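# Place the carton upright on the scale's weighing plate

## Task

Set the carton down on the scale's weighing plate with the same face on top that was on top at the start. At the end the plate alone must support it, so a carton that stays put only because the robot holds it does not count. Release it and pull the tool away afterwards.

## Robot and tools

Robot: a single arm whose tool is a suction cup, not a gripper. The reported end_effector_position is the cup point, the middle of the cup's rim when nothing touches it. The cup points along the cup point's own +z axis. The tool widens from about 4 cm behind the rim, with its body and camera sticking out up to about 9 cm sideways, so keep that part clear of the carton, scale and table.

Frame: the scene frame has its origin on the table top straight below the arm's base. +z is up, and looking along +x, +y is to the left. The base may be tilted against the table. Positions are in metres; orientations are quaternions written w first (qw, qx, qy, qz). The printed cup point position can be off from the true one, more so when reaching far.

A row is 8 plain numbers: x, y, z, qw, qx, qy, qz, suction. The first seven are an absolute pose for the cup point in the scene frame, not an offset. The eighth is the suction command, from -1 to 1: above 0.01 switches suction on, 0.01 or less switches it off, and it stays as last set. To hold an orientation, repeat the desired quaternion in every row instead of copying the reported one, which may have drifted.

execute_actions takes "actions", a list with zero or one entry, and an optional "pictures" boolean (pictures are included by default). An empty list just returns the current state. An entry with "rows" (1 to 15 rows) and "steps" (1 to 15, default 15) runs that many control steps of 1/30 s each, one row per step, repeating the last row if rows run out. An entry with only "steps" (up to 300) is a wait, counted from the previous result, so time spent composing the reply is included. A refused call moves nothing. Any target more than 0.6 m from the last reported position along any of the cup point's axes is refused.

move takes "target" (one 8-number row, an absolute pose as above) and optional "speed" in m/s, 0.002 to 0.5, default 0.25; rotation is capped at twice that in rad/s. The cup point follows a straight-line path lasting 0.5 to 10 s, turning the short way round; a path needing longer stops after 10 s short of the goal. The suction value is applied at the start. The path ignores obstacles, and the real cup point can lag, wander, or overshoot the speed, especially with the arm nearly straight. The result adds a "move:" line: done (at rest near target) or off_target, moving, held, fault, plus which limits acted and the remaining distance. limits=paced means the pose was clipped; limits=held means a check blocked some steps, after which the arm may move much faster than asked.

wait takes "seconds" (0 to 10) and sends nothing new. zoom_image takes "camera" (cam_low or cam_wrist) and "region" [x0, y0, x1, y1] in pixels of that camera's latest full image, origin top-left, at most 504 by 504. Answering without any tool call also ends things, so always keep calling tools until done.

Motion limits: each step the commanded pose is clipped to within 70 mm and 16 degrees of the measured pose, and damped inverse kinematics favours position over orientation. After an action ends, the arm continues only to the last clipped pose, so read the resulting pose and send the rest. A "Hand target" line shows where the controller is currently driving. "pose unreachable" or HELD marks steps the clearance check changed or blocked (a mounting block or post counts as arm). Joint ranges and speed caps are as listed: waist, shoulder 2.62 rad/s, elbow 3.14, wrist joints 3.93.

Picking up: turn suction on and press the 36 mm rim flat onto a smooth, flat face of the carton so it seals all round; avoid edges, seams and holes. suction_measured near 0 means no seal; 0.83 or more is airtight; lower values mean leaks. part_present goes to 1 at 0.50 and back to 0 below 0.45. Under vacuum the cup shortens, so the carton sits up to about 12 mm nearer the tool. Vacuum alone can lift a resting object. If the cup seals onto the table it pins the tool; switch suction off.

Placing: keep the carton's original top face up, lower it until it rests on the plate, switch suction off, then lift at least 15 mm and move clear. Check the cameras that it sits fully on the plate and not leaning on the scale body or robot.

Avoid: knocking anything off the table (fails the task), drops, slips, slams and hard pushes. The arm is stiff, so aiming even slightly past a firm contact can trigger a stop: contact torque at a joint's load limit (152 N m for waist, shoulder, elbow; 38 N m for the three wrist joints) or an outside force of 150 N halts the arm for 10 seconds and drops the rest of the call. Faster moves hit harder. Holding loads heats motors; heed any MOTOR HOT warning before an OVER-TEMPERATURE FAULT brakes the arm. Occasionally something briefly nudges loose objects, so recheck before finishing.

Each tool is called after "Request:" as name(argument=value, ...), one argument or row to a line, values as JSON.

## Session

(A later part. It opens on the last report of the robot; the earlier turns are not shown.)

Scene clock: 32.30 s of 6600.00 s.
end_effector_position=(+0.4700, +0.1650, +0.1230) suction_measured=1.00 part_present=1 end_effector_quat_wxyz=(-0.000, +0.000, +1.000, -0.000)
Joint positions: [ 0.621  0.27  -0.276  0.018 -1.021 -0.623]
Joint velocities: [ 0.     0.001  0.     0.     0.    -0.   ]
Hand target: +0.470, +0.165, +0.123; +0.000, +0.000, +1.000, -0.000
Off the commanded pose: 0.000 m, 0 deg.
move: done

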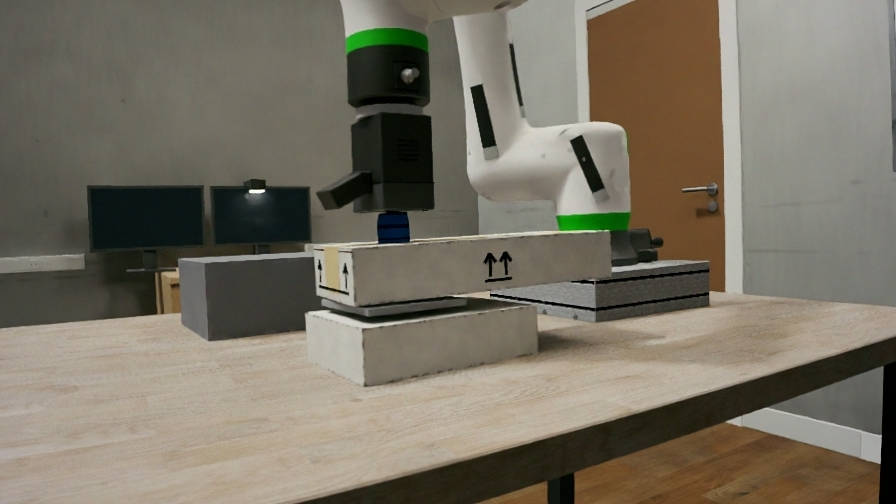

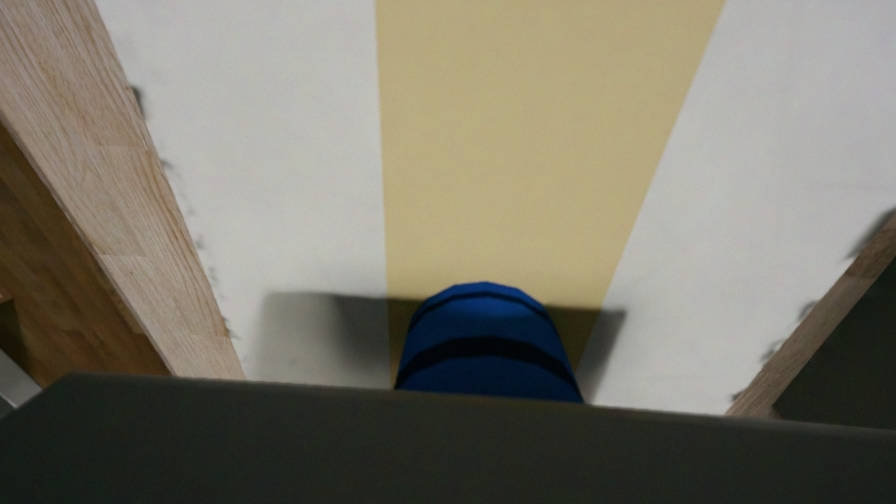

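Request:
move(
  target=[0.47,0.165,0.12,0,0,1,0,1],
  speed=0.006,
)

Request:
execute_actions(
  actions=[
    {"rows":[[0.47,0.165,0.12,0,0,1,0,0]]},
  ],
  pictures=false,
)

Request:
move(
  target=[0.47,0.165,0.28,0,0,1,0,0],
  speed=0.15,
)

Scene clock: 39.23 s of 6600.00 s.
end_effector_position=(+0.4700, +0.1650, +0.1200) suction_measured=1.00 part_present=1 end_effector_quat_wxyz=(+0.000, +0.000, +1.000, -0.000)
Joint positions: [ 0.621  0.274 -0.279  0.018 -1.014 -0.623]
Joint velocities: [-0.    -0.001 -0.    -0.     0.001 -0.   ]
Hand target: +0.470, +0.165, +0.120; +0.000, +0.000, +1.000, -0.000
Off the commanded pose: 0.000 m, 0 deg.
After step 90, 3.20 s passed at rest.
move: done

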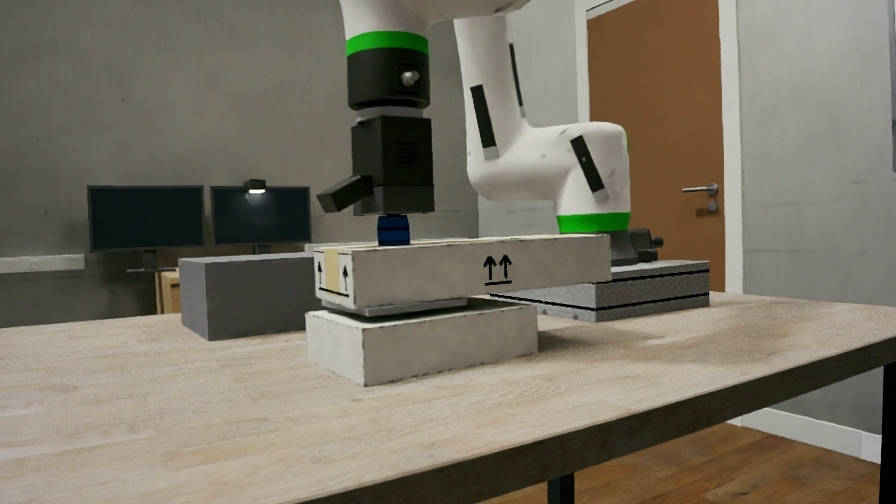

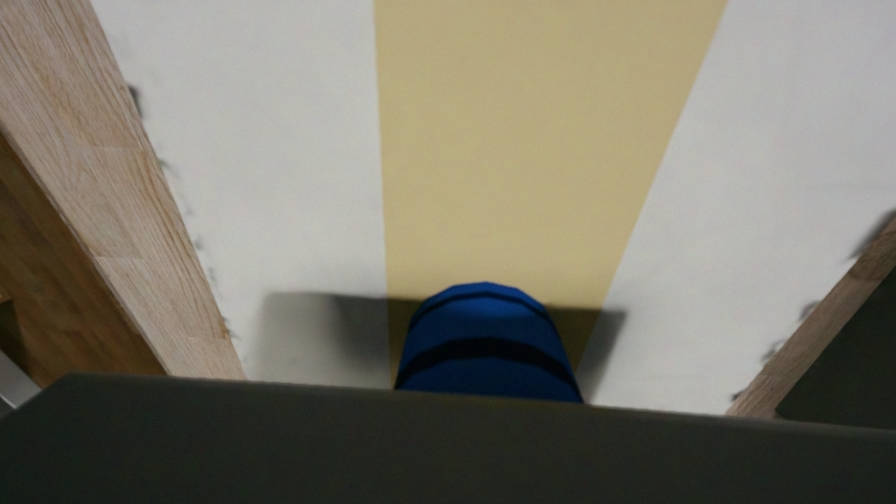

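Scene clock: 39.73 s of 6600.00 s.
end_effector_position=(+0.4700, +0.1650, +0.1200) suction_measured=0.00 part_present=0 end_effector_quat_wxyz=(+0.000, +0.000, +1.000, +0.000)
Joint positions: [ 0.621  0.274 -0.279  0.018 -1.014 -0.623]
Joint velocities: [ 0.     0.002  0.    -0.001  0.002 -0.   ]
Hand target: +0.470, +0.165, +0.120; -0.000, +0.000, +1.000, -0.000
Off the commanded pose: 0.000 m, 0 deg.
Steps of this call (steps 1 to 15: all 15 steps of this action). Readings (end_effector_position | what the end effector reports):
1: (+0.4700, +0.1650, +0.1200) | suction_measured=0.64 part_present=1
2: (+0.4701, +0.1650, +0.1200) | suction_measured=0.09 part_present=0
4: (+0.4701, +0.1649, +0.1200) | suction_measured=0.00 part_present=0
8: (+0.4701, +0.1650, +0.1200) | suction_measured=0.00 part_present=0
15: the state above

Scene clock: 41.37 s of 6600.00 s.
end_effector_position=(+0.4696, +0.1649, +0.2801) suction_measured=0.00 part_present=0 end_effector_quat_wxyz=(-0.000, -0.000, +1.000, +0.000)
Joint positions: [ 0.627  0.13  -0.052  0.016 -1.386 -0.62 ]
Joint velocities: [ 0.001  0.001 -0.     0.    -0.001 -0.   ]
Hand target: +0.470, +0.165, +0.280; -0.000, -0.000, +1.000, +0.000
Off the commanded pose: 0.000 m, 0 deg.
move: done

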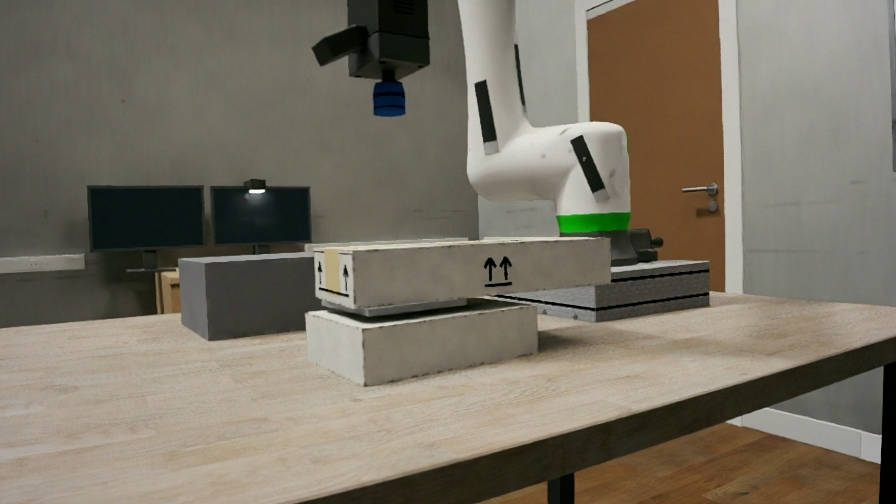

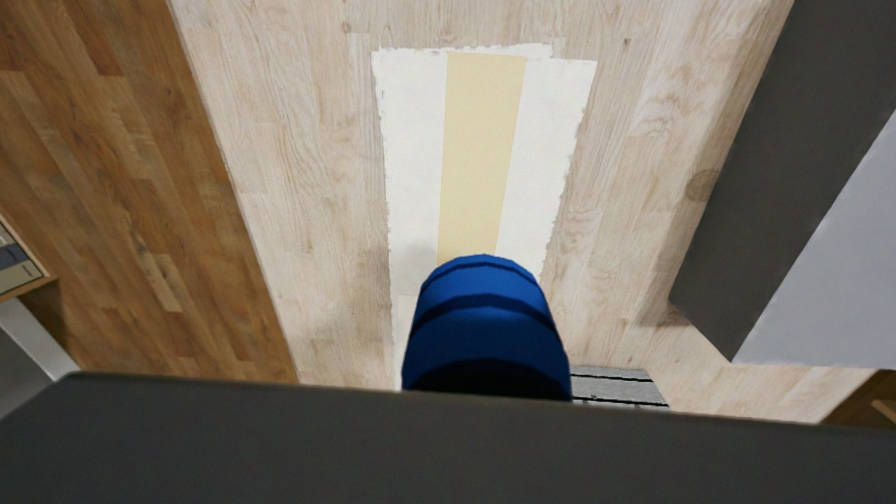

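Request:
finished_scene(
  scene=2,
)

The scene is finished: the task was done.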